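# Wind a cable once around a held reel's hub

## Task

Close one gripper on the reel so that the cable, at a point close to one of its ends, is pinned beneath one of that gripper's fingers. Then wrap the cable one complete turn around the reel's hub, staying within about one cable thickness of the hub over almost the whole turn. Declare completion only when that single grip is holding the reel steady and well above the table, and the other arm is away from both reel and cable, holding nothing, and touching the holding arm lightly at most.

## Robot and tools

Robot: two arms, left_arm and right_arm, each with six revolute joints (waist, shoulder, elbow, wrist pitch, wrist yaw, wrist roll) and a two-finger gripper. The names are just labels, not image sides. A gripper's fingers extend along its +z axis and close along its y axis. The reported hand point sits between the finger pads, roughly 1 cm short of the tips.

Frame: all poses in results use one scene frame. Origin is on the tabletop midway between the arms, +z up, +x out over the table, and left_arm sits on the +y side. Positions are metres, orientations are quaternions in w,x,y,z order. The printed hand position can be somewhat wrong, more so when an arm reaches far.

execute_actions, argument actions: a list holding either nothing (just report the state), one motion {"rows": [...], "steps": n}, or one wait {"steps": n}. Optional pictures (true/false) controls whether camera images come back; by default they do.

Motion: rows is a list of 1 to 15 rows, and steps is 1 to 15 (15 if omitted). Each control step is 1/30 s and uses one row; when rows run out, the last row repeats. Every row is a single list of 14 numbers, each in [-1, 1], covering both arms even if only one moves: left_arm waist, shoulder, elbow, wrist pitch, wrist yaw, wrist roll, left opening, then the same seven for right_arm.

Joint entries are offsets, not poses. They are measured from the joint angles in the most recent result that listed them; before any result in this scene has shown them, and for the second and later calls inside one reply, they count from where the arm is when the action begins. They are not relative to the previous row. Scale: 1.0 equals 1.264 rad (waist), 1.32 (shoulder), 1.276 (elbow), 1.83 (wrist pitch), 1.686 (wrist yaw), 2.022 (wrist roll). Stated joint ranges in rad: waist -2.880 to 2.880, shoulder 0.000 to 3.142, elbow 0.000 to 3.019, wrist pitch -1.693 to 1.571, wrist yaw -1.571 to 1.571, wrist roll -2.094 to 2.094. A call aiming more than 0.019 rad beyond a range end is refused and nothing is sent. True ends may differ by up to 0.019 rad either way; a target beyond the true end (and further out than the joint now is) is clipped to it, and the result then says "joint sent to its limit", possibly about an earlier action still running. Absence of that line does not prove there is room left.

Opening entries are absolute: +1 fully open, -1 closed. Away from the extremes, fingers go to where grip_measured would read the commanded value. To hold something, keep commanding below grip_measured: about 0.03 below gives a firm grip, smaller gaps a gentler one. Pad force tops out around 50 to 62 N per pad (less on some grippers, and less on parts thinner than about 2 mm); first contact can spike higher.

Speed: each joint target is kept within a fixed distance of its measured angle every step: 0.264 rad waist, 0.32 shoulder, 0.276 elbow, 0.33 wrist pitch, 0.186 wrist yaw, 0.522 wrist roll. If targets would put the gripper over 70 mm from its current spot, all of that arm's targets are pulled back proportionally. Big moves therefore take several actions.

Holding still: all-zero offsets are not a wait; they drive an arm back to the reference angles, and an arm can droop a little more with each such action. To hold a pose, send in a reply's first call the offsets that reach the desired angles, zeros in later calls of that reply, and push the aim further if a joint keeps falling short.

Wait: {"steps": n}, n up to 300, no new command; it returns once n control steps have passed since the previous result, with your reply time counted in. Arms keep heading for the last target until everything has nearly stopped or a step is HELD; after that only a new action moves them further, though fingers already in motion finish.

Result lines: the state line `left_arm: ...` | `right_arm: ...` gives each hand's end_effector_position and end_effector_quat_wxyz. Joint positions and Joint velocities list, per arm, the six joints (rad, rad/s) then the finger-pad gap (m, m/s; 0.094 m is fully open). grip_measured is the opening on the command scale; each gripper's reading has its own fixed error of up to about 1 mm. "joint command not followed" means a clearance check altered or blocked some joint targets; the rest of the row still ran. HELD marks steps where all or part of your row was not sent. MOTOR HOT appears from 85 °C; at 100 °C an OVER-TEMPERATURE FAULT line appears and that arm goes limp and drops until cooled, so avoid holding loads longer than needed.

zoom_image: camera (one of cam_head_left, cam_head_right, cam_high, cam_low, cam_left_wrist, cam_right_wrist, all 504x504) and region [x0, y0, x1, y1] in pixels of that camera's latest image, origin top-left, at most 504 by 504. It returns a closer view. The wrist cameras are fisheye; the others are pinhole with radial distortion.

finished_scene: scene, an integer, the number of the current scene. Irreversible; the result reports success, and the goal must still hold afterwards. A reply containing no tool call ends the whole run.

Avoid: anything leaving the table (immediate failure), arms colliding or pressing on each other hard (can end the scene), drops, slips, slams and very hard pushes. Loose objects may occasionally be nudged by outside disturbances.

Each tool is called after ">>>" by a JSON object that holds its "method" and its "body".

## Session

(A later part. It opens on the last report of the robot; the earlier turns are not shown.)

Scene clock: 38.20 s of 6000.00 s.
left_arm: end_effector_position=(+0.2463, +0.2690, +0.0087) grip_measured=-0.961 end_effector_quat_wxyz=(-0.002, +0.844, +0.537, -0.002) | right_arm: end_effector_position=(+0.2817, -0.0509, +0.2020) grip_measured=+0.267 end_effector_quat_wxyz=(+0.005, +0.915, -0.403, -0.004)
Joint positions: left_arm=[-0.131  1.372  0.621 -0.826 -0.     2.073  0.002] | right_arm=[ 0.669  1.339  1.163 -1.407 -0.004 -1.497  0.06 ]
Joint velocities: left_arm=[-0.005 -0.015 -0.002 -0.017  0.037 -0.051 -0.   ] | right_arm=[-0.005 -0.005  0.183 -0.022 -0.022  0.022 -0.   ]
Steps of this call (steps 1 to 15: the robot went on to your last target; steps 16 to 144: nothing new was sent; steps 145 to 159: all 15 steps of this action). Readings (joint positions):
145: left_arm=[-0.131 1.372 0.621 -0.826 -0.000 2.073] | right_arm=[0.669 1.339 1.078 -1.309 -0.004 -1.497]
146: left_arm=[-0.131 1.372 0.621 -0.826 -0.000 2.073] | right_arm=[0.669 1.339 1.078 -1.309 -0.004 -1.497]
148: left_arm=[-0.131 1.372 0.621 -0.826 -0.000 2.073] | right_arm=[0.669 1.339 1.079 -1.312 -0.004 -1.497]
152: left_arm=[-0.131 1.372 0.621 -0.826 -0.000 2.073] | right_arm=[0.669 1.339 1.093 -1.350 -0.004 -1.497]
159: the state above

>>> {"method": "execute_actions", "body": {"actions": [{"rows":[
[0,0.005,0,0,0,0,-0.97, 0.002,0.008,0.060,-0.004,0,-0.007,0.235],
[0,0.005,0,0,0,0,-0.97, 0.003,0.018,0.072,-0.006,0,-0.014,0.235],
[0,0.005,0,0,0,0,-0.97, 0.005,0.030,0.086,-0.007,0,-0.020,0.235],
[0,0.005,0,0,0,0,-0.97, 0.006,0.042,0.100,-0.008,0,-0.027,0.235],
[0,0.005,0,0,0,0,-0.97, 0.008,0.055,0.114,-0.010,0,-0.034,0.235],
[0,0.005,0,0,0,0,-0.97, 0.009,0.067,0.128,-0.011,0,-0.040,0.235],
[0,0.005,0,0,0,0,-0.97, 0.011,0.080,0.142,-0.012,0,-0.047,0.235],
[0,0.005,0,0,0,0,-0.97, 0.012,0.092,0.156,-0.013,0,-0.054,0.235],
[0,0.005,0,0,0,0,-0.97, 0.014,0.105,0.170,-0.015,0,-0.060,0.235],
[0,0.005,0,0,0,0,-0.97, 0.015,0.117,0.185,-0.016,0,-0.067,0.235],
[0,0.005,0,0,0,0,-0.97, 0.017,0.130,0.199,-0.017,0,-0.074,0.235],
[0,0.005,0,0,0,0,-0.97, 0.018,0.142,0.213,-0.018,0,-0.080,0.235],
[0,0.005,0,0,0,0,-0.97, 0.020,0.155,0.228,-0.020,0,-0.087,0.235],
[0,0.005,0,0,0,0,-0.97, 0.021,0.167,0.242,-0.021,0,-0.094,0.235],
[0,0.005,0,0,0,0,-0.97, 0.023,0.179,0.256,-0.022,0,-0.100,0.235]]}], "pictures": false}}

>>> {"method": "execute_actions", "body": {"actions": [{"steps":8}], "pictures": false}}

Scene clock: 40.37 s of 6000.00 s.
left_arm: end_effector_position=(+0.2463, +0.2690, +0.0087) grip_measured=-0.961 end_effector_quat_wxyz=(-0.002, +0.844, +0.537, -0.002) | right_arm: end_effector_position=(+0.3322, +0.0119, +0.2097) grip_measured=+0.267 end_effector_quat_wxyz=(+0.002, +0.943, -0.334, -0.003)
Joint positions: left_arm=[-0.131  1.372  0.621 -0.826 -0.     2.073  0.002] | right_arm=[ 0.683  1.54   1.394 -1.432 -0.004 -1.632  0.06 ]
Joint velocities: left_arm=[ 0.005 -0.005  0.022  0.002 -0.066  0.022 -0.001] | right_arm=[ 0.073  0.474  0.501 -0.081  0.051 -0.388  0.001]
Steps of this call (steps 1 to 15: the robot went on to your last target; steps 16 to 50: nothing new was sent; steps 51 to 65: all 15 steps of this action). Readings (joint positions):
51: left_arm=[-0.131 1.372 0.621 -0.826 -0.000 2.073] | right_arm=[0.669 1.339 1.171 -1.411 -0.004 -1.497]
52: left_arm=[-0.131 1.372 0.621 -0.826 -0.000 2.073] | right_arm=[0.669 1.340 1.172 -1.412 -0.004 -1.499]
54: left_arm=[-0.131 1.372 0.621 -0.826 -0.000 2.073] | right_arm=[0.669 1.352 1.187 -1.416 -0.004 -1.510]
58: left_arm=[-0.131 1.372 0.621 -0.826 -0.000 2.073] | right_arm=[0.670 1.415 1.261 -1.422 -0.004 -1.548]
65: the state above

Scene clock: 40.63 s of 6000.00 s.
left_arm: end_effector_position=(+0.2463, +0.2690, +0.0087) grip_measured=-0.961 end_effector_quat_wxyz=(-0.002, +0.844, +0.537, -0.002) | right_arm: end_effector_position=(+0.3373, +0.0227, +0.2053) grip_measured=+0.267 end_effector_quat_wxyz=(+0.007, +0.951, -0.309, -0.006)
Joint positions: left_arm=[-0.131  1.372  0.621 -0.826 -0.     2.073  0.002] | right_arm=[ 0.69   1.578  1.426 -1.437 -0.004 -1.676  0.06 ]
Joint velocities: left_arm=[ 0.005 -0.005 -0.017 -0.002 -0.007  0.051  0.001] | right_arm=[-0.015 -0.005 -0.007 -0.002 -0.051 -0.11   0.   ]
Steps of this call (steps 1 to 8: the robot went on to your last target). Readings (joint positions):
1: left_arm=[-0.131 1.372 0.621 -0.826 -0.000 2.073] | right_arm=[0.685 1.554 1.409 -1.433 -0.004 -1.643]
2: left_arm=[-0.131 1.372 0.621 -0.826 -0.000 2.073] | right_arm=[0.687 1.566 1.420 -1.433 -0.004 -1.651]
4: left_arm=[-0.131 1.372 0.621 -0.826 -0.000 2.073] | right_arm=[0.690 1.576 1.426 -1.433 -0.004 -1.663]
8: the state above

>>> {"method": "execute_actions", "body": {"actions": [{"rows":[
[0,0.005,0,0,0,0,-0.97, 0.006,0.006,0.062,-0.004,0,-0.015,0.235],
[0,0.005,0,0,0,0,-0.97, 0.008,0.016,0.076,-0.006,0,-0.022,0.235],
[0,0.005,0,0,0,0,-0.97, 0.010,0.028,0.092,-0.008,0,-0.029,0.235],
[0,0.005,0,0,0,0,-0.97, 0.012,0.041,0.109,-0.010,0,-0.036,0.235],
[0,0.005,0,0,0,0,-0.97, 0.014,0.054,0.126,-0.012,0,-0.043,0.235],
[0,0.005,0,0,0,0,-0.97, 0.016,0.067,0.143,-0.014,0,-0.050,0.235],
[0,0.005,0,0,0,0,-0.97, 0.018,0.080,0.160,-0.016,0,-0.057,0.235],
[0,0.005,0,0,0,0,-0.97, 0.020,0.093,0.177,-0.018,0,-0.064,0.235],
[0,0.005,0,0,0,0,-0.97, 0.022,0.106,0.194,-0.020,0,-0.071,0.235],
[0,0.005,0,0,0,0,-0.97, 0.024,0.119,0.211,-0.022,0,-0.078,0.235],
[0,0.005,0,0,0,0,-0.97, 0.026,0.132,0.228,-0.025,0,-0.085,0.235],
[0,0.005,0,0,0,0,-0.97, 0.027,0.145,0.245,-0.028,0,-0.092,0.235],
[0,0.005,0,0,0,0,-0.97, 0.028,0.157,0.261,-0.030,0,-0.098,0.235],
[0,0.005,0,0,0,0,-0.97, 0.029,0.166,0.274,-0.032,0,-0.102,0.235],
[0,0.005,0,0,0,0,-0.97, 0.029,0.173,0.284,-0.034,0,-0.105,0.235]]}], "pictures": false}}

>>> {"method": "execute_actions", "body": {"actions": [{"steps":12}]}}

Scene clock: 42.23 s of 6000.00 s.
left_arm: end_effector_position=(+0.2463, +0.2690, +0.0087) grip_measured=-0.961 end_effector_quat_wxyz=(-0.002, +0.844, +0.537, -0.002) | right_arm: end_effector_position=(+0.3831, +0.0951, +0.2137) grip_measured=+0.267 end_effector_quat_wxyz=(-0.009, +0.975, -0.222, +0.002)
Joint positions: left_arm=[-0.131  1.372  0.621 -0.826 -0.     2.073  0.002] | right_arm=[ 0.717  1.774  1.7   -1.478 -0.004 -1.83   0.06 ]
Joint velocities: left_arm=[-0.005 -0.005 -0.012 -0.002 -0.051  0.081 -0.001] | right_arm=[ 0.083  0.435  0.457 -0.105  0.007 -0.374  0.   ]
Steps of this call (steps 1 to 30: the robot went on to your last target; steps 31 to 33: nothing new was sent; steps 34 to 48: all 15 steps of this action). Readings (joint positions):
34: left_arm=[-0.131 1.372 0.621 -0.826 -0.000 2.073] | right_arm=[0.690 1.578 1.427 -1.437 -0.004 -1.686]
35: left_arm=[-0.131 1.372 0.621 -0.826 -0.000 2.073] | right_arm=[0.690 1.579 1.430 -1.438 -0.004 -1.690]
37: left_arm=[-0.131 1.372 0.621 -0.826 -0.000 2.073] | right_arm=[0.691 1.591 1.452 -1.446 -0.004 -1.704]
41: left_arm=[-0.131 1.372 0.621 -0.826 -0.000 2.073] | right_arm=[0.697 1.651 1.548 -1.457 -0.004 -1.744]
48: the state above

Scene clock: 42.63 s of 6000.00 s.
left_arm: end_effector_position=(+0.2463, +0.2690, +0.0087) grip_measured=-0.961 end_effector_quat_wxyz=(-0.002, +0.844, +0.537, -0.002) | right_arm: end_effector_position=(+0.3854, +0.1013, +0.2035) grip_measured=+0.267 end_effector_quat_wxyz=(+0.001, +0.980, -0.200, -0.003)
Joint positions: left_arm=[-0.131  1.372  0.621 -0.826 -0.     2.073  0.002] | right_arm=[ 0.721  1.809  1.722 -1.489 -0.004 -1.872  0.06 ]
Joint velocities: left_arm=[ 0.005 -0.015 -0.007  0.002 -0.037  0.081  0.   ] | right_arm=[-0.005 -0.005  0.017 -0.017 -0.037 -0.007 -0.001]
Steps of this call (steps 1 to 12: the robot went on to your last target). Readings (joint positions):
1: left_arm=[-0.131 1.372 0.621 -0.826 -0.000 2.073] | right_arm=[0.719 1.788 1.713 -1.480 -0.004 -1.839]
2: left_arm=[-0.131 1.372 0.621 -0.826 -0.000 2.073] | right_arm=[0.720 1.797 1.719 -1.480 -0.004 -1.846]
4: left_arm=[-0.131 1.372 0.621 -0.826 -0.000 2.073] | right_arm=[0.721 1.806 1.721 -1.481 -0.004 -1.856]
8: left_arm=[-0.131 1.372 0.621 -0.826 -0.000 2.073] | right_arm=[0.721 1.809 1.721 -1.488 -0.004 -1.867]
12: the state above

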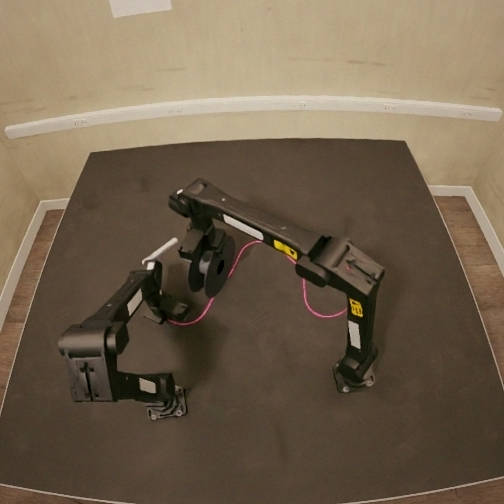

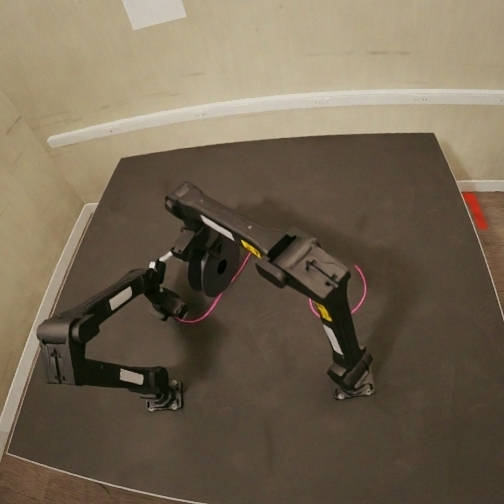

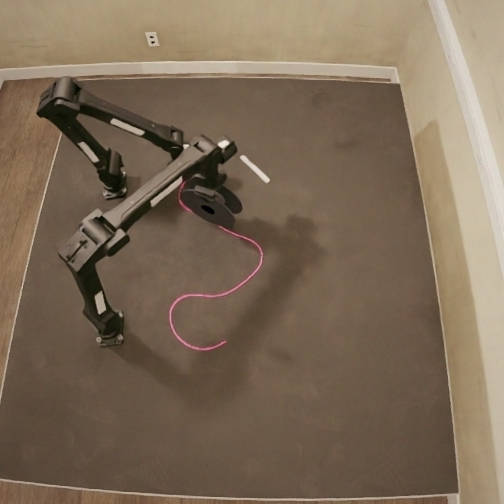

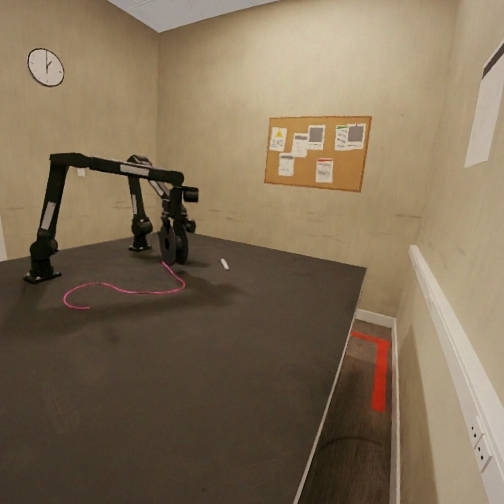

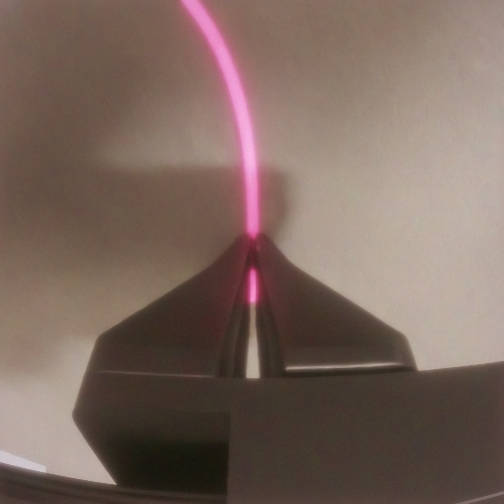

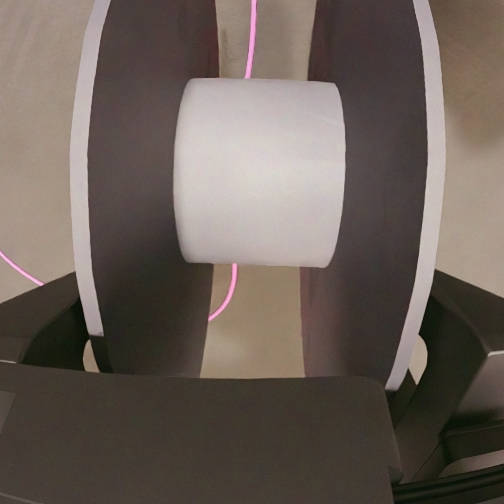

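>>> {"method": "execute_actions", "body": {"actions": [{"rows":[
[0,0.005,0,0,0,0,-0.97, 0,-0.003,0.025,0.003,0,0,0.235],
[0,0.005,0,0,0,0,-0.97, 0,-0.003,0.012,0.005,0,0,0.235],
[0,0.005,0,0,0,0,-0.97, 0,-0.003,0.002,0.008,0,0,0.235],
[0,0.005,0,0,0,0,-0.97, 0,-0.003,-0.005,0.012,0,0,0.235],
[0,0.005,0,0,0,0,-0.97, 0,-0.003,-0.011,0.016,0,0,0.235],
[0,0.005,0,0,0,0,-0.97, 0,-0.003,-0.017,0.020,0,0,0.235],
[0,0.005,0,0,0,0,-0.97, 0,-0.003,-0.023,0.024,0,0,0.235],
[0,0.005,0,0,0,0,-0.97, 0,-0.003,-0.029,0.028,0,0,0.235],
[0,0.005,0,0,0,0,-0.97, 0,-0.003,-0.034,0.032,0,0,0.235],
[0,0.005,0,0,0,0,-0.97, 0,-0.003,-0.039,0.036,0,0,0.235],
[0,0.005,0,0,0,0,-0.97, 0,-0.003,-0.043,0.039,0,0,0.235],
[0,0.005,0,0,0,0,-0.97, 0,-0.003,-0.047,0.042,0,0,0.235],
[0,0.005,0,0,0,0,-0.97, 0,-0.003,-0.050,0.044,0,0,0.235]], "steps":15}], "pictures": false}}

>>> {"method": "execute_actions", "body": {"actions": [{"steps":6}], "pictures": false}}

Scene clock: 45.87 s of 6000.00 s.
left_arm: end_effector_position=(+0.2463, +0.2690, +0.0087) grip_measured=-0.961 end_effector_quat_wxyz=(-0.002, +0.844, +0.537, -0.002) | right_arm: end_effector_position=(+0.3842, +0.1000, +0.1798) grip_measured=+0.267 end_effector_quat_wxyz=(-0.001, +0.980, -0.198, -0.002)
Joint positions: left_arm=[-0.131  1.372  0.621 -0.826 -0.     2.073  0.002] | right_arm=[ 0.721  1.809  1.66  -1.422 -0.004 -1.875  0.06 ]
Joint velocities: left_arm=[-0.015  0.005  0.007 -0.002 -0.051  0.051  0.   ] | right_arm=[-0.005 -0.005 -0.076  0.027 -0.007 -0.022 -0.   ]
Steps of this call (steps 1 to 30: the robot went on to your last target; steps 31 to 82: nothing new was sent; steps 83 to 97: all 15 steps of this action). Readings (joint positions):
83: left_arm=[-0.131 1.372 0.621 -0.826 -0.000 2.073] | right_arm=[0.721 1.809 1.722 -1.489 -0.004 -1.875]
84: left_arm=[-0.131 1.372 0.621 -0.826 -0.000 2.073] | right_arm=[0.721 1.809 1.722 -1.489 -0.004 -1.875]
86: left_arm=[-0.131 1.372 0.621 -0.826 -0.000 2.073] | right_arm=[0.721 1.809 1.722 -1.485 -0.004 -1.875]
90: left_arm=[-0.131 1.372 0.621 -0.826 -0.000 2.073] | right_arm=[0.721 1.809 1.707 -1.458 -0.004 -1.875]
97: the state above

Scene clock: 46.07 s of 6000.00 s.
left_arm: end_effector_position=(+0.2463, +0.2690, +0.0087) grip_measured=-0.961 end_effector_quat_wxyz=(-0.002, +0.844, +0.537, -0.002) | right_arm: end_effector_position=(+0.3845, +0.1003, +0.1791) grip_measured=+0.267 end_effector_quat_wxyz=(-0.002, +0.980, -0.198, -0.002)
Joint positions: left_arm=[-0.131  1.372  0.621 -0.826 -0.     2.073  0.002] | right_arm=[ 0.721  1.809  1.658 -1.418 -0.004 -1.875  0.06 ]
Joint velocities: left_arm=[ 0.005 -0.024 -0.002 -0.007 -0.022  0.007  0.   ] | right_arm=[-0.034 -0.005 -0.002  0.007  0.066  0.066  0.   ]
Steps of this call (steps 1 to 6: the robot went on to your last target). Readings (joint positions):
1: left_arm=[-0.131 1.372 0.621 -0.826 -0.000 2.073] | right_arm=[0.721 1.809 1.658 -1.421 -0.004 -1.875]
2: left_arm=[-0.131 1.372 0.621 -0.826 -0.000 2.073] | right_arm=[0.721 1.809 1.658 -1.420 -0.004 -1.875]
4: left_arm=[-0.131 1.372 0.621 -0.826 -0.000 2.073] | right_arm=[0.721 1.809 1.658 -1.418 -0.004 -1.875]
6: the state above

>>> {"method": "execute_actions", "body": {"actions": [{"rows":[
[0,-0.010,0.030,0,0,0,-0.97, 0,-0.003,-0.004,0.004,0,0,0.235],
[0,-0.020,0.040,-0.010,0.010,0,-0.97, 0,-0.003,-0.007,0.007,0,0,0.235],
[0.004,-0.030,0.048,-0.022,0.030,0,-0.97, 0,-0.003,-0.010,0.009,0,0,0.235],
[0.010,-0.040,0.055,-0.036,0.055,0,-0.97, 0,-0.003,-0.013,0.011,0,0,0.235],
[0.017,-0.048,0.060,-0.050,0.080,0,-0.97, 0,-0.003,-0.016,0.013,0,0,0.235],
[0.024,-0.055,0.064,-0.064,0.105,0,-0.97, 0,-0.003,-0.018,0.014,0,0,0.235],
[0.031,-0.060,0.068,-0.078,0.130,0,-0.97, 0,-0.003,-0.020,0.015,0,0,0.235],
[0.038,-0.065,0.071,-0.092,0.155,0,-0.97, 0,-0.003,-0.022,0.016,0,0,0.235],
[0.045,-0.070,0.074,-0.106,0.180,0,-0.97, 0,-0.003,-0.023,0.016,0,0,0.235],
[0.052,-0.074,0.077,-0.120,0.205,0,-0.97, 0,-0.003,-0.023,0.016,0,0,0.235],
[0.059,-0.078,0.080,-0.134,0.230,0,-0.97, 0,-0.003,-0.023,0.016,0,0,0.235],
[0.066,-0.082,0.082,-0.148,0.255,0,-0.97, 0,-0.003,-0.023,0.016,0,0,0.235],
[0.073,-0.086,0.084,-0.162,0.280,0,-0.97, 0,-0.003,-0.023,0.016,0,0,0.235],
[0.080,-0.089,0.086,-0.176,0.305,0,-0.97, 0,-0.003,-0.023,0.016,0,0,0.235],
[0.087,-0.092,0.088,-0.190,0.330,0,-0.97, 0,-0.003,-0.023,0.016,0,0,0.235]]}], "pictures": false}}

Scene clock: 52.00 s of 6000.00 s.
left_arm: end_effector_position=(+0.2328, +0.2061, +0.0846) grip_measured=-0.962 end_effector_quat_wxyz=(+0.207, +0.782, +0.565, -0.162) | right_arm: end_effector_position=(+0.3847, +0.1004, +0.1745) grip_measured=+0.267 end_effector_quat_wxyz=(-0.004, +0.980, -0.198, -0.000)
Joint positions: left_arm=[-0.044  1.259  0.691 -1.114  0.52   2.073  0.002] | right_arm=[ 0.721  1.809  1.645 -1.401 -0.004 -1.875  0.06 ]
Joint velocities: left_arm=[ 0.269 -0.083  0.012 -0.755  0.974 -0.007 -0.   ] | right_arm=[-0.005 -0.005  0.002 -0.017 -0.095  0.022 -0.   ]
Steps of this call (steps 1 to 15: the robot went on to your last target; steps 16 to 163: nothing new was sent; steps 164 to 178: all 15 steps of this action). Readings (joint positions):
164: left_arm=[-0.131 1.371 0.621 -0.826 -0.000 2.073] | right_arm=[0.721 1.809 1.658 -1.418 -0.004 -1.875]
165: left_arm=[-0.131 1.369 0.622 -0.827 0.006 2.073] | right_arm=[0.721 1.809 1.657 -1.417 -0.004 -1.875]
167: left_arm=[-0.130 1.360 0.629 -0.850 0.061 2.073] | right_arm=[0.721 1.809 1.653 -1.412 -0.004 -1.875]
171: left_arm=[-0.113 1.316 0.659 -0.937 0.225 2.073] | right_arm=[0.721 1.809 1.646 -1.403 -0.004 -1.875]
178: the state above

>>> {"method": "execute_actions", "body": {"actions": [{"rows":[
[0.024,-0.008,0.034,-0.044,0.045,0,-0.97, 0,0,-0.004,0,0,0,0.235],
[0.030,-0.010,0.036,-0.056,0.070,0,-0.97, 0,0,-0.004,0,0,0,0.235],
[0.036,-0.012,0.038,-0.068,0.095,0,-0.97, 0,0,-0.004,0,0,0,0.235],
[0.043,-0.014,0.040,-0.081,0.120,0,-0.97, 0,0,-0.004,0,0,0,0.235],
[0.049,-0.016,0.042,-0.094,0.146,0,-0.97, 0,0,-0.004,0,0,0,0.235],
[0.056,-0.018,0.043,-0.107,0.172,0,-0.97, 0,0,-0.004,0,0,0,0.235],
[0.062,-0.019,0.044,-0.120,0.198,0,-0.97, 0,0,-0.004,0,0,0,0.235],
[0.069,-0.020,0.045,-0.133,0.224,0,-0.97, 0,0,-0.004,0,0,0,0.235],
[0.075,-0.021,0.046,-0.146,0.250,0,-0.97, 0,0,-0.004,0,0,0,0.235],
[0.082,-0.022,0.047,-0.159,0.276,0,-0.97, 0,0,-0.004,0,0,0,0.235],
[0.088,-0.023,0.048,-0.172,0.302,0,-0.97, 0,0,-0.004,0,0,0,0.235],
[0.095,-0.024,0.049,-0.184,0.328,0,-0.97, 0,0,-0.004,0,0,0,0.235],
[0.101,-0.025,0.050,-0.195,0.350,0,-0.97, 0,0,-0.004,0,0,0,0.235],
[0.106,-0.026,0.051,-0.203,0.369,0,-0.97, 0,0,-0.004,0,0,0,0.235],
[0.109,-0.027,0.052,-0.209,0.383,0,-0.97, 0,0,-0.004,0,0,0,0.235]]}], "pictures": false}}

>>> {"method": "execute_actions", "body": {"actions": [{"steps":10}]}}

Scene clock: 53.87 s of 6000.00 s.
left_arm: end_effector_position=(+0.2227, +0.1623, +0.1860) grip_measured=-0.962 end_effector_quat_wxyz=(+0.421, +0.578, +0.598, -0.362) | right_arm: end_effector_position=(+0.3847, +0.1004, +0.1745) grip_measured=+0.267 end_effector_quat_wxyz=(-0.004, +0.980, -0.198, -0.000)
Joint positions: left_arm=[ 0.076  1.234  0.711 -1.456  1.141  2.073  0.002] | right_arm=[ 0.721  1.809  1.645 -1.401 -0.004 -1.875  0.06 ]
Joint velocities: left_arm=[ 0.181 -0.054  0.042 -0.452  0.696  0.037 -0.001] | right_arm=[-0.005 -0.005  0.007  0.012  0.037 -0.051  0.001]
Steps of this call (steps 1 to 30: the robot went on to your last target; steps 31 to 41: nothing new was sent; steps 42 to 56: all 15 steps of this action). Readings (joint positions):
42: left_arm=[-0.026 1.254 0.692 -1.167 0.572 2.073] | right_arm=[0.721 1.809 1.645 -1.401 -0.004 -1.875]
43: left_arm=[-0.024 1.254 0.692 -1.178 0.606 2.073] | right_arm=[0.721 1.809 1.645 -1.401 -0.004 -1.875]
45: left_arm=[-0.016 1.254 0.693 -1.213 0.687 2.073] | right_arm=[0.721 1.809 1.645 -1.401 -0.004 -1.875]
49: left_arm=[0.017 1.248 0.699 -1.302 0.860 2.073] | right_arm=[0.721 1.809 1.645 -1.401 -0.004 -1.875]
56: the state above

Scene clock: 54.20 s of 6000.00 s.
left_arm: end_effector_position=(+0.2228, +0.1636, +0.1929) grip_measured=-0.962 end_effector_quat_wxyz=(+0.428, +0.564, +0.602, -0.369) | right_arm: end_effector_position=(+0.3847, +0.1004, +0.1745) grip_measured=+0.267 end_effector_quat_wxyz=(-0.004, +0.980, -0.198, -0.000)
Joint positions: left_arm=[ 0.088  1.23   0.715 -1.485  1.162  2.073  0.002] | right_arm=[ 0.721  1.809  1.645 -1.401 -0.004 -1.875  0.06 ]
Joint velocities: left_arm=[ 0.005 -0.005  0.002 -0.002 -0.051 -0.022  0.001] | right_arm=[-0.024  0.005 -0.002  0.012  0.037 -0.081 -0.001]
Steps of this call (steps 1 to 10: the robot went on to your last target). Readings (joint positions):
1: left_arm=[0.082 1.232 0.713 -1.469 1.154 2.073] | right_arm=[0.721 1.809 1.645 -1.401 -0.004 -1.875]
2: left_arm=[0.085 1.231 0.714 -1.476 1.159 2.073] | right_arm=[0.721 1.809 1.645 -1.401 -0.004 -1.875]
4: left_arm=[0.088 1.230 0.715 -1.482 1.162 2.073] | right_arm=[0.721 1.809 1.645 -1.401 -0.004 -1.875]
8: left_arm=[0.088 1.230 0.715 -1.484 1.162 2.073] | right_arm=[0.721 1.809 1.645 -1.401 -0.004 -1.875]
10: the state above

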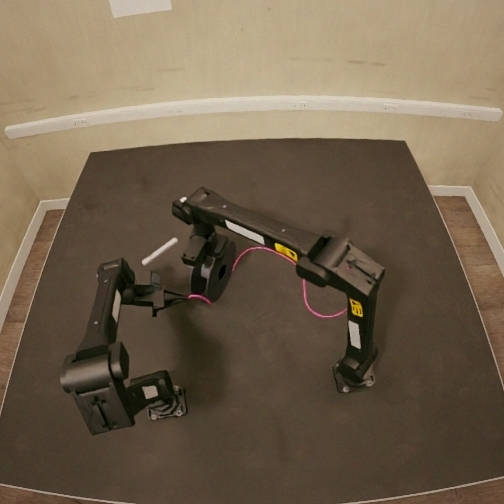

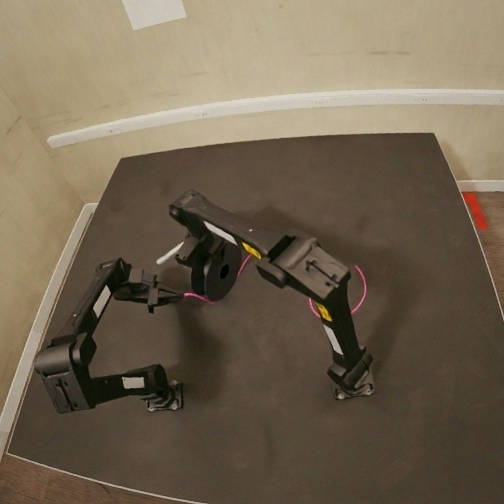

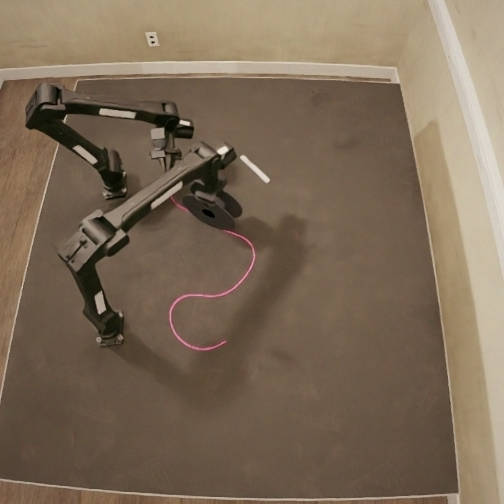

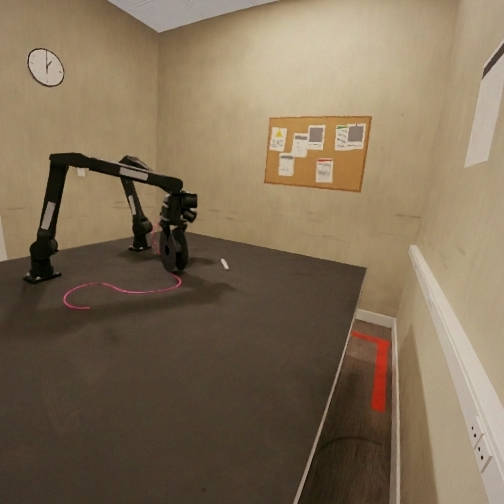

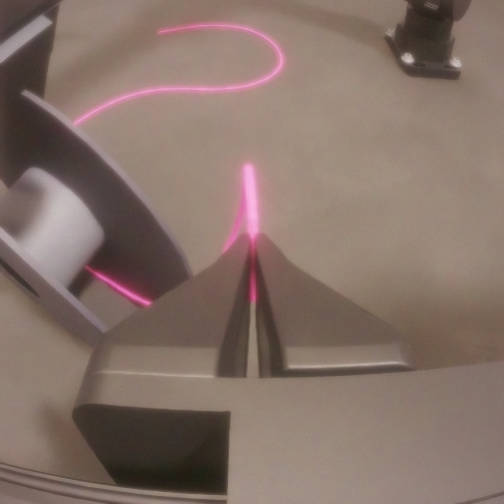

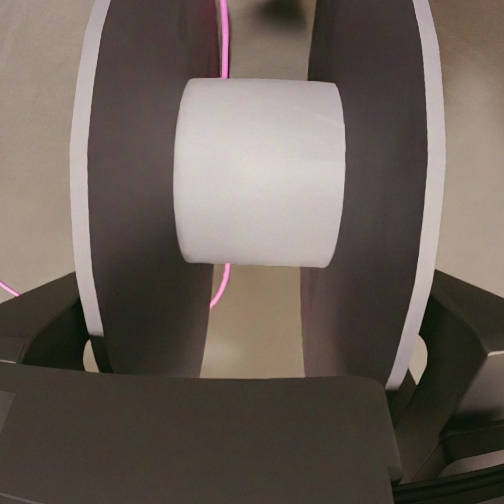

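>>> {"method": "execute_actions", "body": {"actions": [{"rows":[
[0.012,-0.012,0.028,-0.008,0,0,-0.97, 0,0,-0.004,0,0,0,0.235],
[0.026,-0.019,0.028,-0.013,0,0,-0.97, 0,0,-0.004,0,0,0,0.235],
[0.042,-0.026,0.028,-0.018,0,0,-0.97, 0,0,-0.004,0,0,0,0.235],
[0.058,-0.033,0.028,-0.023,0,0,-0.97, 0,0,-0.004,0,0,0,0.235],
[0.074,-0.040,0.028,-0.028,0,0,-0.97, 0,0,-0.004,0,0,0,0.235],
[0.090,-0.047,0.028,-0.033,0,0,-0.97, 0,0,-0.004,0,0,0,0.235],
[0.106,-0.054,0.028,-0.038,0,0,-0.97, 0,0,-0.004,0,0,0,0.235],
[0.122,-0.061,0.028,-0.043,0,0,-0.97, 0,0,-0.004,0,0,0,0.235],
[0.138,-0.068,0.028,-0.048,0,0,-0.97, 0,0,-0.004,0,0,0,0.235],
[0.153,-0.075,0.028,-0.053,0,0,-0.97, 0,0,0.0,0,0,0,0.235],
[0.166,-0.082,0.028,-0.058,0,0,-0.97, 0,0,0.005,0,0,0,0.235],
[0.176,-0.087,0.028,-0.062,0,0,-0.97, 0,0,0.01,0,0,0,0.235],
[0.183,-0.091,0.028,-0.065,0,0,-0.97, 0,0,0.01,0,0,0,0.235]], "steps":15}], "pictures": false}}

>>> {"method": "execute_actions", "body": {"actions": [{"steps":6}]}}

Scene clock: 58.20 s of 6000.00 s.
left_arm: end_effector_position=(+0.2158, +0.2152, +0.2223) grip_measured=-0.962 end_effector_quat_wxyz=(+0.469, +0.495, +0.661, -0.313) | right_arm: end_effector_position=(+0.3847, +0.1004, +0.1745) grip_measured=+0.267 end_effector_quat_wxyz=(-0.004, +0.980, -0.198, -0.000)
Joint positions: left_arm=[ 0.315  1.112  0.715 -1.588  1.162  2.073  0.002] | right_arm=[ 0.721  1.809  1.645 -1.401 -0.004 -1.875  0.06 ]
Joint velocities: left_arm=[ 0.132 -0.142  0.012 -0.085 -0.051 -0.051 -0.001] | right_arm=[ 0.015 -0.005 -0.007  0.007  0.037  0.007 -0.   ]
Steps of this call (steps 1 to 30: the robot went on to your last target; steps 31 to 105: nothing new was sent; steps 106 to 120: all 15 steps of this action). Readings (joint positions):
106: left_arm=[0.088 1.229 0.715 -1.485 1.162 2.073] | right_arm=[0.721 1.809 1.645 -1.401 -0.004 -1.875]
107: left_arm=[0.090 1.228 0.715 -1.488 1.162 2.073] | right_arm=[0.721 1.809 1.645 -1.401 -0.004 -1.875]
109: left_arm=[0.109 1.219 0.715 -1.500 1.162 2.073] | right_arm=[0.721 1.809 1.645 -1.401 -0.004 -1.875]
113: left_arm=[0.194 1.180 0.715 -1.534 1.162 2.073] | right_arm=[0.721 1.809 1.645 -1.401 -0.004 -1.875]
120: the state above

Scene clock: 58.40 s of 6000.00 s.
left_arm: end_effector_position=(+0.2152, +0.2154, +0.2233) grip_measured=-0.962 end_effector_quat_wxyz=(+0.469, +0.495, +0.661, -0.313) | right_arm: end_effector_position=(+0.3847, +0.1004, +0.1745) grip_measured=+0.267 end_effector_quat_wxyz=(-0.004, +0.980, -0.198, -0.000)
Joint positions: left_arm=[ 0.318  1.109  0.715 -1.592  1.162  2.073  0.002] | right_arm=[ 0.721  1.809  1.645 -1.401 -0.004 -1.875  0.06 ]
Joint velocities: left_arm=[-0.005  0.005 -0.002 -0.007 -0.022  0.022  0.001] | right_arm=[-0.005 -0.005 -0.012 -0.002 -0.11  -0.007 -0.001]
Steps of this call (steps 1 to 6: the robot went on to your last target). Readings (joint positions):
1: left_arm=[0.318 1.109 0.715 -1.591 1.162 2.073] | right_arm=[0.721 1.809 1.645 -1.401 -0.004 -1.875]
2: left_arm=[0.318 1.109 0.715 -1.592 1.162 2.073] | right_arm=[0.721 1.809 1.645 -1.401 -0.004 -1.875]
4: left_arm=[0.318 1.109 0.715 -1.592 1.162 2.073] | right_arm=[0.721 1.809 1.645 -1.401 -0.004 -1.875]
6: the state above

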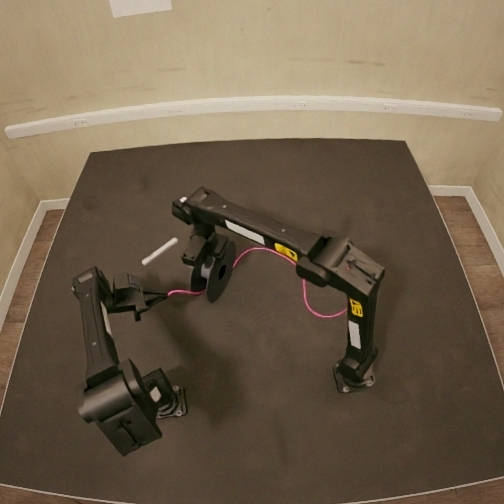

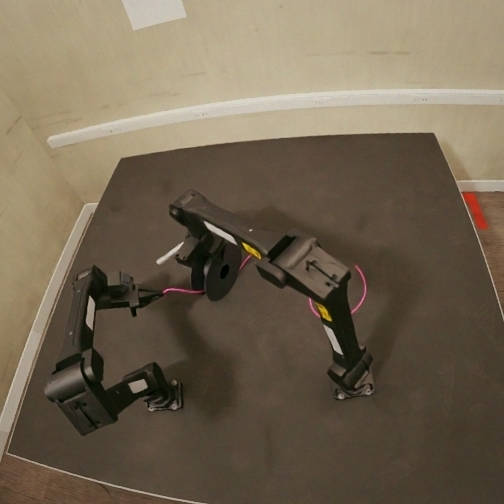

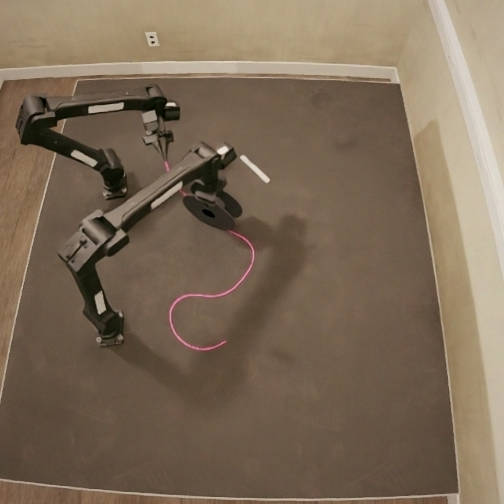

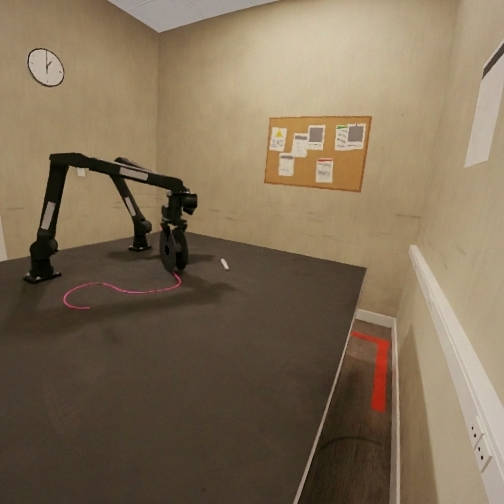

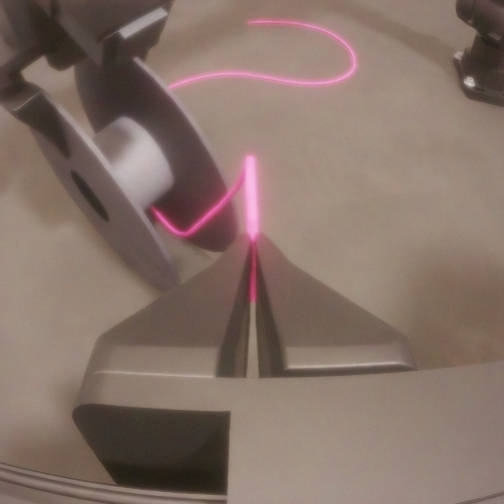

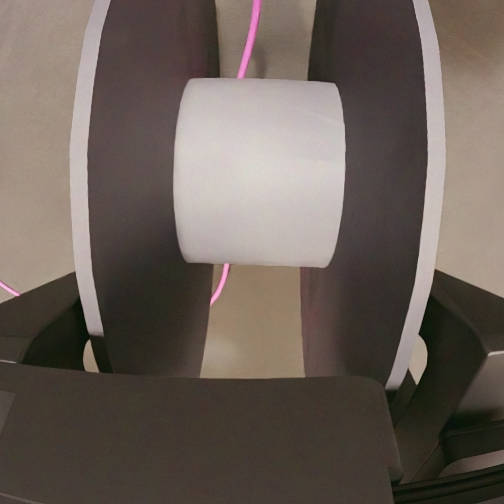

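>>> {"method": "execute_actions", "body": {"actions": [{"rows":[
[-0.008,0.008,0.035,0.004,0,0,-0.97, 0,0,0.010,0,0,0,0.32],
[-0.016,0.018,0.042,0.006,0,0,-0.97, 0,0,0.018,0,0,0,0.45],
[-0.024,0.028,0.049,0.008,0,0,-0.97, 0,0,0.026,-0.004,0,0,0.6],
[-0.032,0.038,0.056,0.009,0,0,-0.97, 0,0,0.036,-0.009,0,0,0.75],
[-0.040,0.048,0.064,0.011,0,0,-0.97, 0,0,0.048,-0.017,0,0,0.85],
[-0.048,0.058,0.071,0.012,0,0,-0.97, 0,0,0.060,-0.026,0,0,0.9],
[-0.056,0.068,0.079,0.014,0,0,-0.97, 0,0,0.072,-0.035,0,0,0.9],
[-0.064,0.078,0.086,0.015,0,0,-0.97, 0,0,0.084,-0.044,0,0,0.9],
[-0.072,0.088,0.094,0.017,0,0,-0.97, 0,0,0.096,-0.053,0,0,0.9],
[-0.080,0.098,0.101,0.018,0,0,-0.97, 0,0,0.108,-0.062,0,0,0.9],
[-0.088,0.108,0.109,0.020,0,0,-0.97, 0,0,0.120,-0.071,0,0,0.9],
[-0.096,0.118,0.116,0.021,0,0,-0.97, 0,0,0.132,-0.080,0,0,0.9],
[-0.104,0.128,0.124,0.023,0,0,-0.97, 0,0,0.144,-0.089,0,0,0.9],
[-0.112,0.137,0.131,0.024,0,0,-0.97, 0,0,0.155,-0.098,0,0,0.9],
[-0.118,0.145,0.137,0.025,0,0,-0.97, 0,0,0.164,-0.105,0,0,0.9]]}], "pictures": false}}

>>> {"method": "execute_actions", "body": {"actions": [{"steps":8}], "pictures": false}}

Scene clock: 60.37 s of 6000.00 s.
left_arm: end_effector_position=(+0.2571, +0.2032, +0.2207) grip_measured=-0.962 end_effector_quat_wxyz=(+0.446, +0.532, +0.631, -0.346) | right_arm: end_effector_position=(+0.3853, +0.1011, +0.2266) grip_measured=+0.898 end_effector_quat_wxyz=(+0.004, +0.980, -0.198, -0.004)
Joint positions: left_arm=[ 0.193  1.271  0.832 -1.56   1.162  2.073  0.002] | right_arm=[ 0.721  1.809  1.782 -1.555 -0.004 -1.875  0.089]
Joint velocities: left_arm=[-0.288  0.347  0.261  0.066 -0.081 -0.037 -0.   ] | right_arm=[-0.015 -0.015  0.481 -0.427 -0.022  0.051 -0.001]
Steps of this call (steps 1 to 15: the robot went on to your last target; steps 16 to 44: nothing new was sent; steps 45 to 59: all 15 steps of this action). Readings (joint positions):
45: left_arm=[0.318 1.109 0.715 -1.592 1.162 2.073] | right_arm=[0.721 1.809 1.645 -1.401 -0.004 -1.875]
46: left_arm=[0.317 1.109 0.716 -1.592 1.162 2.073] | right_arm=[0.721 1.809 1.645 -1.401 -0.004 -1.875]
48: left_arm=[0.308 1.119 0.723 -1.591 1.162 2.073] | right_arm=[0.721 1.809 1.645 -1.402 -0.004 -1.875]
52: left_arm=[0.266 1.171 0.762 -1.580 1.162 2.073] | right_arm=[0.721 1.809 1.664 -1.445 -0.004 -1.875]
59: the state above

Scene clock: 60.63 s of 6000.00 s.
left_arm: end_effector_position=(+0.2634, +0.1999, +0.2188) grip_measured=-0.962 end_effector_quat_wxyz=(+0.442, +0.537, +0.626, -0.352) | right_arm: end_effector_position=(+0.3853, +0.1012, +0.2424) grip_measured=+0.898 end_effector_quat_wxyz=(-0.001, +0.980, -0.198, -0.002)
Joint positions: left_arm=[ 0.173  1.296  0.848 -1.555  1.162  2.073  0.002] | right_arm=[ 0.721  1.801  1.813 -1.583 -0.004 -1.875  0.089]
Joint velocities: left_arm=[ 0.005 -0.005  0.002 -0.017 -0.007  0.022  0.   ] | right_arm=[-0.005 -0.005 -0.002 -0.032  0.022  0.022  0.001]
Steps of this call (steps 1 to 8: the robot went on to your last target). Readings (joint positions):
1: left_arm=[0.184 1.281 0.839 -1.558 1.162 2.073] | right_arm=[0.721 1.808 1.796 -1.566 -0.004 -1.875]
2: left_arm=[0.178 1.289 0.845 -1.556 1.162 2.073] | right_arm=[0.721 1.807 1.806 -1.572 -0.004 -1.875]
4: left_arm=[0.173 1.296 0.848 -1.555 1.162 2.073] | right_arm=[0.721 1.803 1.813 -1.579 -0.004 -1.875]
8: the state above

>>> {"method": "execute_actions", "body": {"actions": [{"rows":[
[-0.003,0.004,0.033,0.004,0,0,-0.97, -0.012,-0.016,0.010,0.002,0,0.02,0.9],
[-0.003,0.004,0.033,0.004,0,0,-0.97, -0.024,-0.028,-0.005,0.004,0,0.045,0.9],
[-0.006,0.008,0.037,0.005,0,0,-0.97, -0.036,-0.040,-0.020,0.007,0,0.07,0.9],
[-0.012,0.016,0.045,0.005,0,0,-0.97, -0.048,-0.051,-0.036,0.010,0,0.10,0.9],
[-0.021,0.028,0.056,0.006,0,0,-0.97, -0.060,-0.062,-0.052,0.013,0,0.13,0.9],
[-0.030,0.040,0.068,0.007,0,0,-0.97, -0.072,-0.073,-0.068,0.016,0,0.16,0.9],
[-0.039,0.052,0.080,0.007,0,0,-0.97, -0.084,-0.084,-0.084,0.019,0,0.19,0.9],
[-0.048,0.064,0.092,0.008,0,0,-0.97, -0.096,-0.095,-0.100,0.022,0,0.22,0.9],
[-0.057,0.076,0.104,0.009,0,0,-0.97, -0.108,-0.106,-0.116,0.025,0,0.25,0.9],
[-0.066,0.088,0.116,0.009,0,0,-0.97, -0.120,-0.117,-0.132,0.028,0,0.28,0.9],
[-0.075,0.100,0.128,0.010,0,0,-0.97, -0.132,-0.128,-0.148,0.031,0,0.31,0.9],
[-0.084,0.112,0.140,0.011,0,0,-0.97, -0.144,-0.139,-0.164,0.034,0,0.34,0.9],
[-0.094,0.124,0.152,0.011,0,0,-0.97, -0.156,-0.149,-0.180,0.036,0,0.37,0.9],
[-0.103,0.136,0.163,0.012,0,0,-0.97, -0.167,-0.157,-0.196,0.038,0,0.40,0.9],
[-0.112,0.148,0.174,0.012,0,0,-0.97, -0.177,-0.163,-0.210,0.040,0,0.55,0.9]]}], "pictures": false}}

>>> {"method": "execute_actions", "body": {"actions": [{"steps":8}]}}

Scene clock: 63.93 s of 6000.00 s.
left_arm: end_effector_position=(+0.3158, +0.1815, +0.2204) grip_measured=-0.962 end_effector_quat_wxyz=(+0.425, +0.575, +0.593, -0.371) | right_arm: end_effector_position=(+0.4133, -0.0206, +0.2598) grip_measured=+0.899 end_effector_quat_wxyz=(-0.019, +0.810, -0.586, +0.003)
Joint positions: left_arm=[ 0.061  1.451  1.006 -1.543  1.162  2.073  0.002] | right_arm=[ 0.516  1.599  1.595 -1.528 -0.004 -1.226  0.089]
Joint velocities: left_arm=[-0.366  0.493  0.393  0.017  0.007 -0.022 -0.001] | right_arm=[-0.474 -0.396 -0.54   0.09   0.022  2.85  -0.001]
Steps of this call (steps 1 to 30: the robot went on to your last target; steps 31 to 84: nothing new was sent; steps 85 to 99: all 15 steps of this action). Readings (joint positions):
85: left_arm=[0.173 1.296 0.848 -1.555 1.162 2.073] | right_arm=[0.721 1.801 1.813 -1.583 -0.004 -1.870]
86: left_arm=[0.173 1.296 0.848 -1.555 1.162 2.073] | right_arm=[0.719 1.799 1.813 -1.583 -0.004 -1.857]
88: left_arm=[0.173 1.297 0.849 -1.555 1.162 2.073] | right_arm=[0.711 1.786 1.802 -1.577 -0.004 -1.809]
92: left_arm=[0.149 1.328 0.888 -1.554 1.162 2.073] | right_arm=[0.658 1.720 1.731 -1.560 -0.004 -1.643]
99: the state above

Scene clock: 64.20 s of 6000.00 s.
left_arm: end_effector_position=(+0.3245, +0.1735, +0.2147) grip_measured=-0.962 end_effector_quat_wxyz=(+0.417, +0.581, +0.586, -0.381) | right_arm: end_effector_position=(+0.4140, -0.0382, +0.2557) grip_measured=+0.899 end_effector_quat_wxyz=(+0.015, -0.676, +0.737, +0.000)
Joint positions: left_arm=[ 0.032  1.49   1.031 -1.539  1.162  2.073  0.002] | right_arm=[ 0.486  1.578  1.559 -1.521 -0.004 -0.851  0.089]
Joint velocities: left_arm=[-0.015 -0.015  0.002 -0.002 -0.007 -0.007 -0.   ] | right_arm=[ 0.034 -0.015 -0.002  0.012 -0.066  0.549  0.   ]
Steps of this call (steps 1 to 8: the robot went on to your last target). Readings (joint positions):
1: left_arm=[0.050 1.466 1.019 -1.542 1.162 2.073] | right_arm=[0.502 1.588 1.579 -1.526 -0.004 -1.136]
2: left_arm=[0.041 1.477 1.027 -1.541 1.162 2.073] | right_arm=[0.491 1.581 1.568 -1.526 -0.004 -1.064]
4: left_arm=[0.032 1.489 1.030 -1.539 1.162 2.073] | right_arm=[0.483 1.578 1.562 -1.526 -0.004 -0.959]
8: the state above

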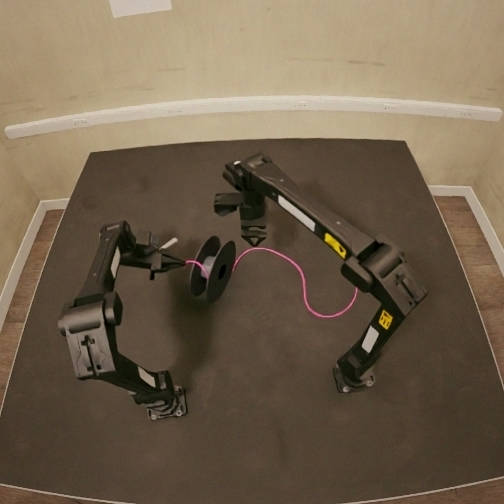

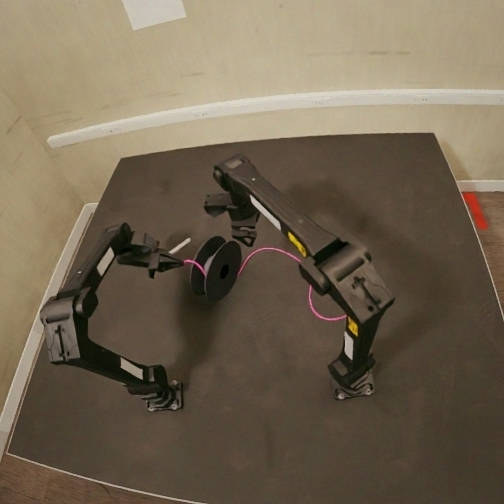

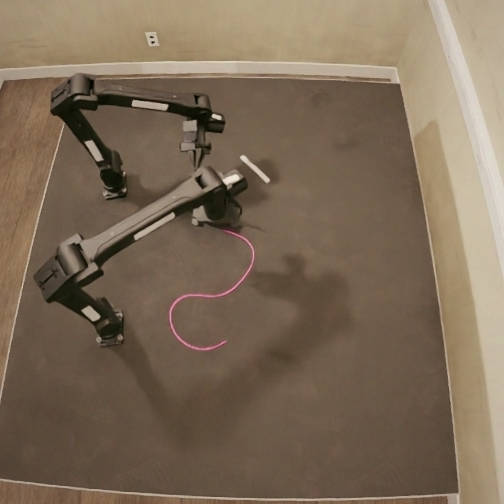

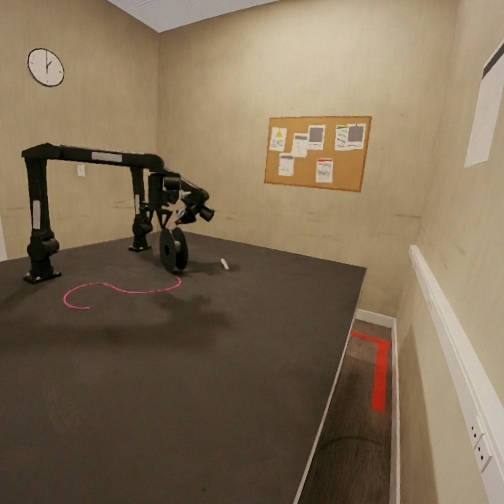

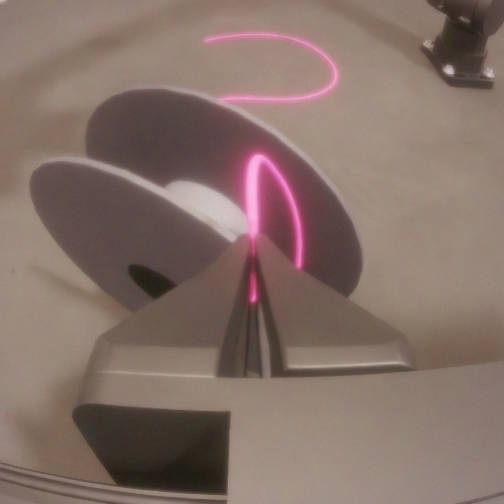

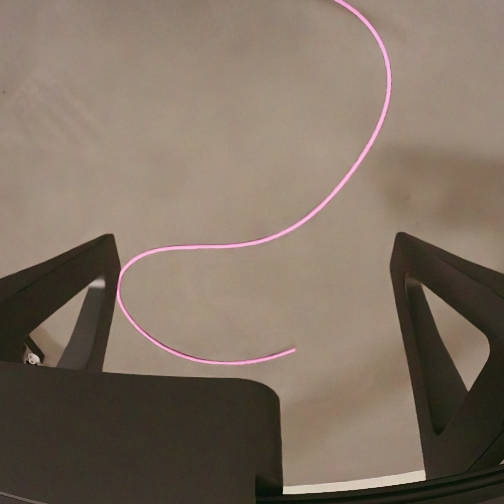

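>>> {"method": "execute_actions", "body": {"actions": [{"rows":[
[-0.004,0.006,0.038,-0.003,0,0,-0.97, -0.010,-0.002,-0.020,0.010,0,0.08,0.8],
[-0.009,0.014,0.047,-0.005,0,0,-0.97, -0.024,-0.004,-0.044,0.025,0,0.12,0.7],
[-0.015,0.024,0.058,-0.007,0,0,-0.97, -0.039,-0.006,-0.069,0.041,0,0.16,0.6],
[-0.021,0.034,0.069,-0.008,0,0,-0.97, -0.054,-0.008,-0.094,0.057,0,0.20,0.5],
[-0.027,0.044,0.080,-0.009,0,0,-0.97, -0.069,-0.010,-0.119,0.073,0,0.24,0.5],
[-0.033,0.054,0.091,-0.010,0,0,-0.97, -0.084,-0.012,-0.144,0.089,0,0.28,0.5],
[-0.039,0.064,0.102,-0.011,0,0,-0.97, -0.099,-0.014,-0.169,0.105,0,0.32,0.5],
[-0.045,0.074,0.113,-0.012,0,0,-0.97, -0.114,-0.016,-0.194,0.121,0,0.35,0.5],
[-0.051,0.084,0.124,-0.013,0,0,-0.97, -0.128,-0.017,-0.219,0.137,0,0.38,0.5],
[-0.056,0.094,0.135,-0.014,0,0,-0.97, -0.141,-0.017,-0.244,0.153,0,0.40,0.5],
[-0.061,0.104,0.146,-0.015,0,0,-0.97, -0.152,-0.017,-0.269,0.169,0,0.42,0.5],
[-0.066,0.113,0.157,-0.016,0,0,-0.97, -0.161,-0.017,-0.294,0.185,0,0.435,0.5],
[-0.070,0.121,0.167,-0.017,0,0,-0.97, -0.168,-0.017,-0.317,0.199,0,0.443,0.5],
[-0.073,0.128,0.176,-0.018,0,0,-0.97, -0.173,-0.017,-0.337,0.211,0,0.443,0.5],
[-0.076,0.133,0.183,-0.019,0,0,-0.97, -0.177,-0.017,-0.352,0.219,0,0.443,0.5]]}], "pictures": false}}

>>> {"method": "execute_actions", "body": {"actions": [{"steps":12}]}}

Scene clock: 65.80 s of 6000.00 s.
left_arm: end_effector_position=(+0.3770, +0.1520, +0.2141) grip_measured=-0.962 end_effector_quat_wxyz=(+0.403, +0.606, +0.560, -0.395) | right_arm: end_effector_position=(+0.4263, -0.1504, +0.1171) grip_measured=+0.502 end_effector_quat_wxyz=(+0.002, -0.242, +0.970, +0.002)
Joint positions: left_arm=[-0.051  1.636  1.204 -1.558  1.162  2.073  0.002] | right_arm=[ 0.261  1.553  1.157 -1.17  -0.004 -0.082  0.071]
Joint velocities: left_arm=[-0.171  0.327  0.295 -0.046  0.051 -0.037 -0.   ] | right_arm=[-0.278 -0.005 -0.759  0.569  0.066  0.828 -0.001]
Steps of this call (steps 1 to 30: the robot went on to your last target; steps 31 to 33: nothing new was sent; steps 34 to 48: all 15 steps of this action). Readings (joint positions):
34: left_arm=[0.032 1.490 1.031 -1.539 1.162 2.073] | right_arm=[0.488 1.577 1.557 -1.519 -0.004 -0.765]
35: left_arm=[0.032 1.490 1.032 -1.539 1.162 2.073] | right_arm=[0.487 1.576 1.550 -1.510 -0.004 -0.739]
37: left_arm=[0.029 1.496 1.045 -1.543 1.162 2.073] | right_arm=[0.475 1.566 1.512 -1.468 -0.004 -0.657]
41: left_arm=[0.005 1.538 1.107 -1.549 1.162 2.073] | right_arm=[0.405 1.553 1.385 -1.362 -0.004 -0.420]
48: the state above

Scene clock: 66.20 s of 6000.00 s.
left_arm: end_effector_position=(+0.3821, +0.1485, +0.2105) grip_measured=-0.962 end_effector_quat_wxyz=(+0.399, +0.607, +0.559, -0.401) | right_arm: end_effector_position=(+0.4178, -0.1574, +0.0995) grip_measured=+0.502 end_effector_quat_wxyz=(-0.004, -0.187, +0.982, +0.001)
Joint positions: left_arm=[-0.062  1.659  1.221 -1.563  1.162  2.073  0.002] | right_arm=[ 0.253  1.553  1.106 -1.131 -0.004  0.024  0.071]
Joint velocities: left_arm=[ 0.015 -0.005 -0.007  0.007 -0.022  0.007  0.   ] | right_arm=[ 0.015 -0.005 -0.017 -0.037  0.007 -0.037  0.   ]
Steps of this call (steps 1 to 12: the robot went on to your last target). Readings (joint positions):
1: left_arm=[-0.056 1.646 1.212 -1.559 1.162 2.073] | right_arm=[0.254 1.553 1.134 -1.156 -0.004 -0.058]
2: left_arm=[-0.059 1.653 1.218 -1.559 1.162 2.073] | right_arm=[0.251 1.553 1.118 -1.148 -0.004 -0.040]
4: left_arm=[-0.062 1.659 1.220 -1.560 1.162 2.073] | right_arm=[0.252 1.553 1.106 -1.143 -0.004 -0.014]
8: left_arm=[-0.062 1.659 1.221 -1.563 1.162 2.073] | right_arm=[0.253 1.553 1.106 -1.132 -0.004 0.013]
12: the state above

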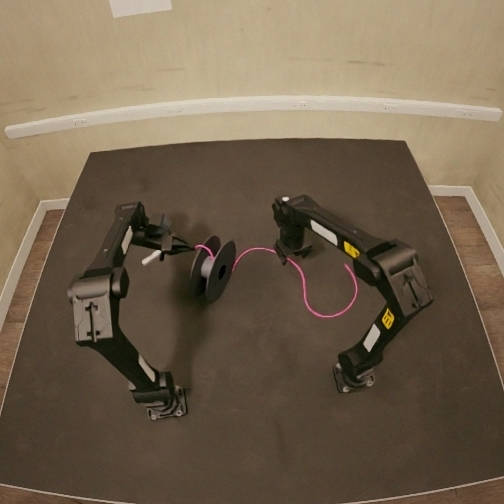

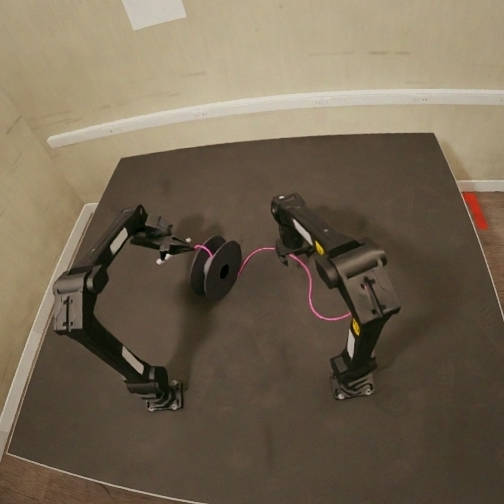

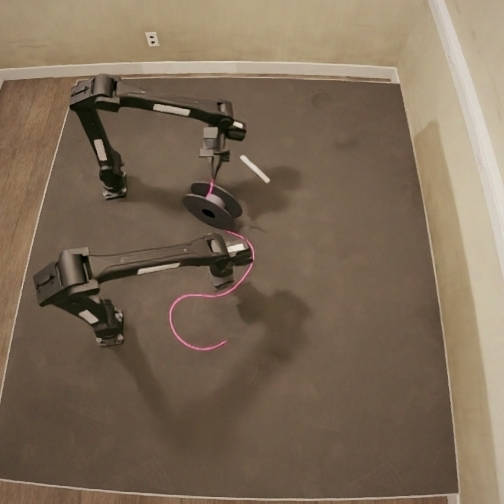

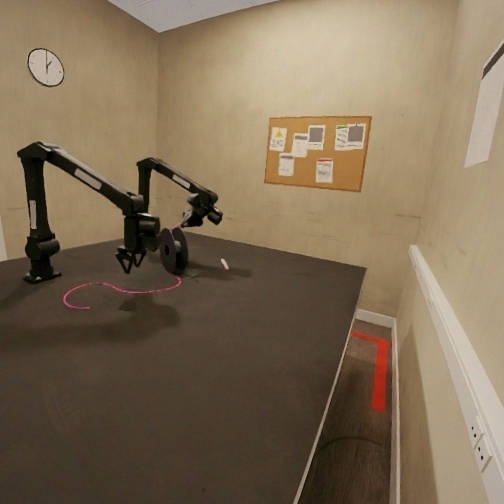

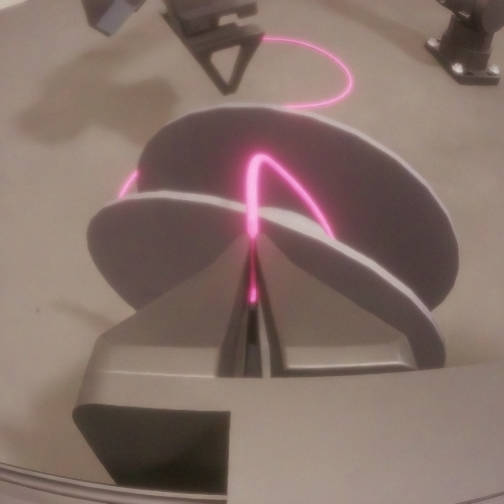

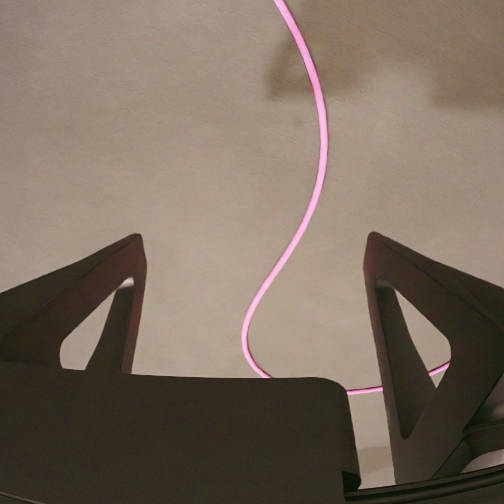

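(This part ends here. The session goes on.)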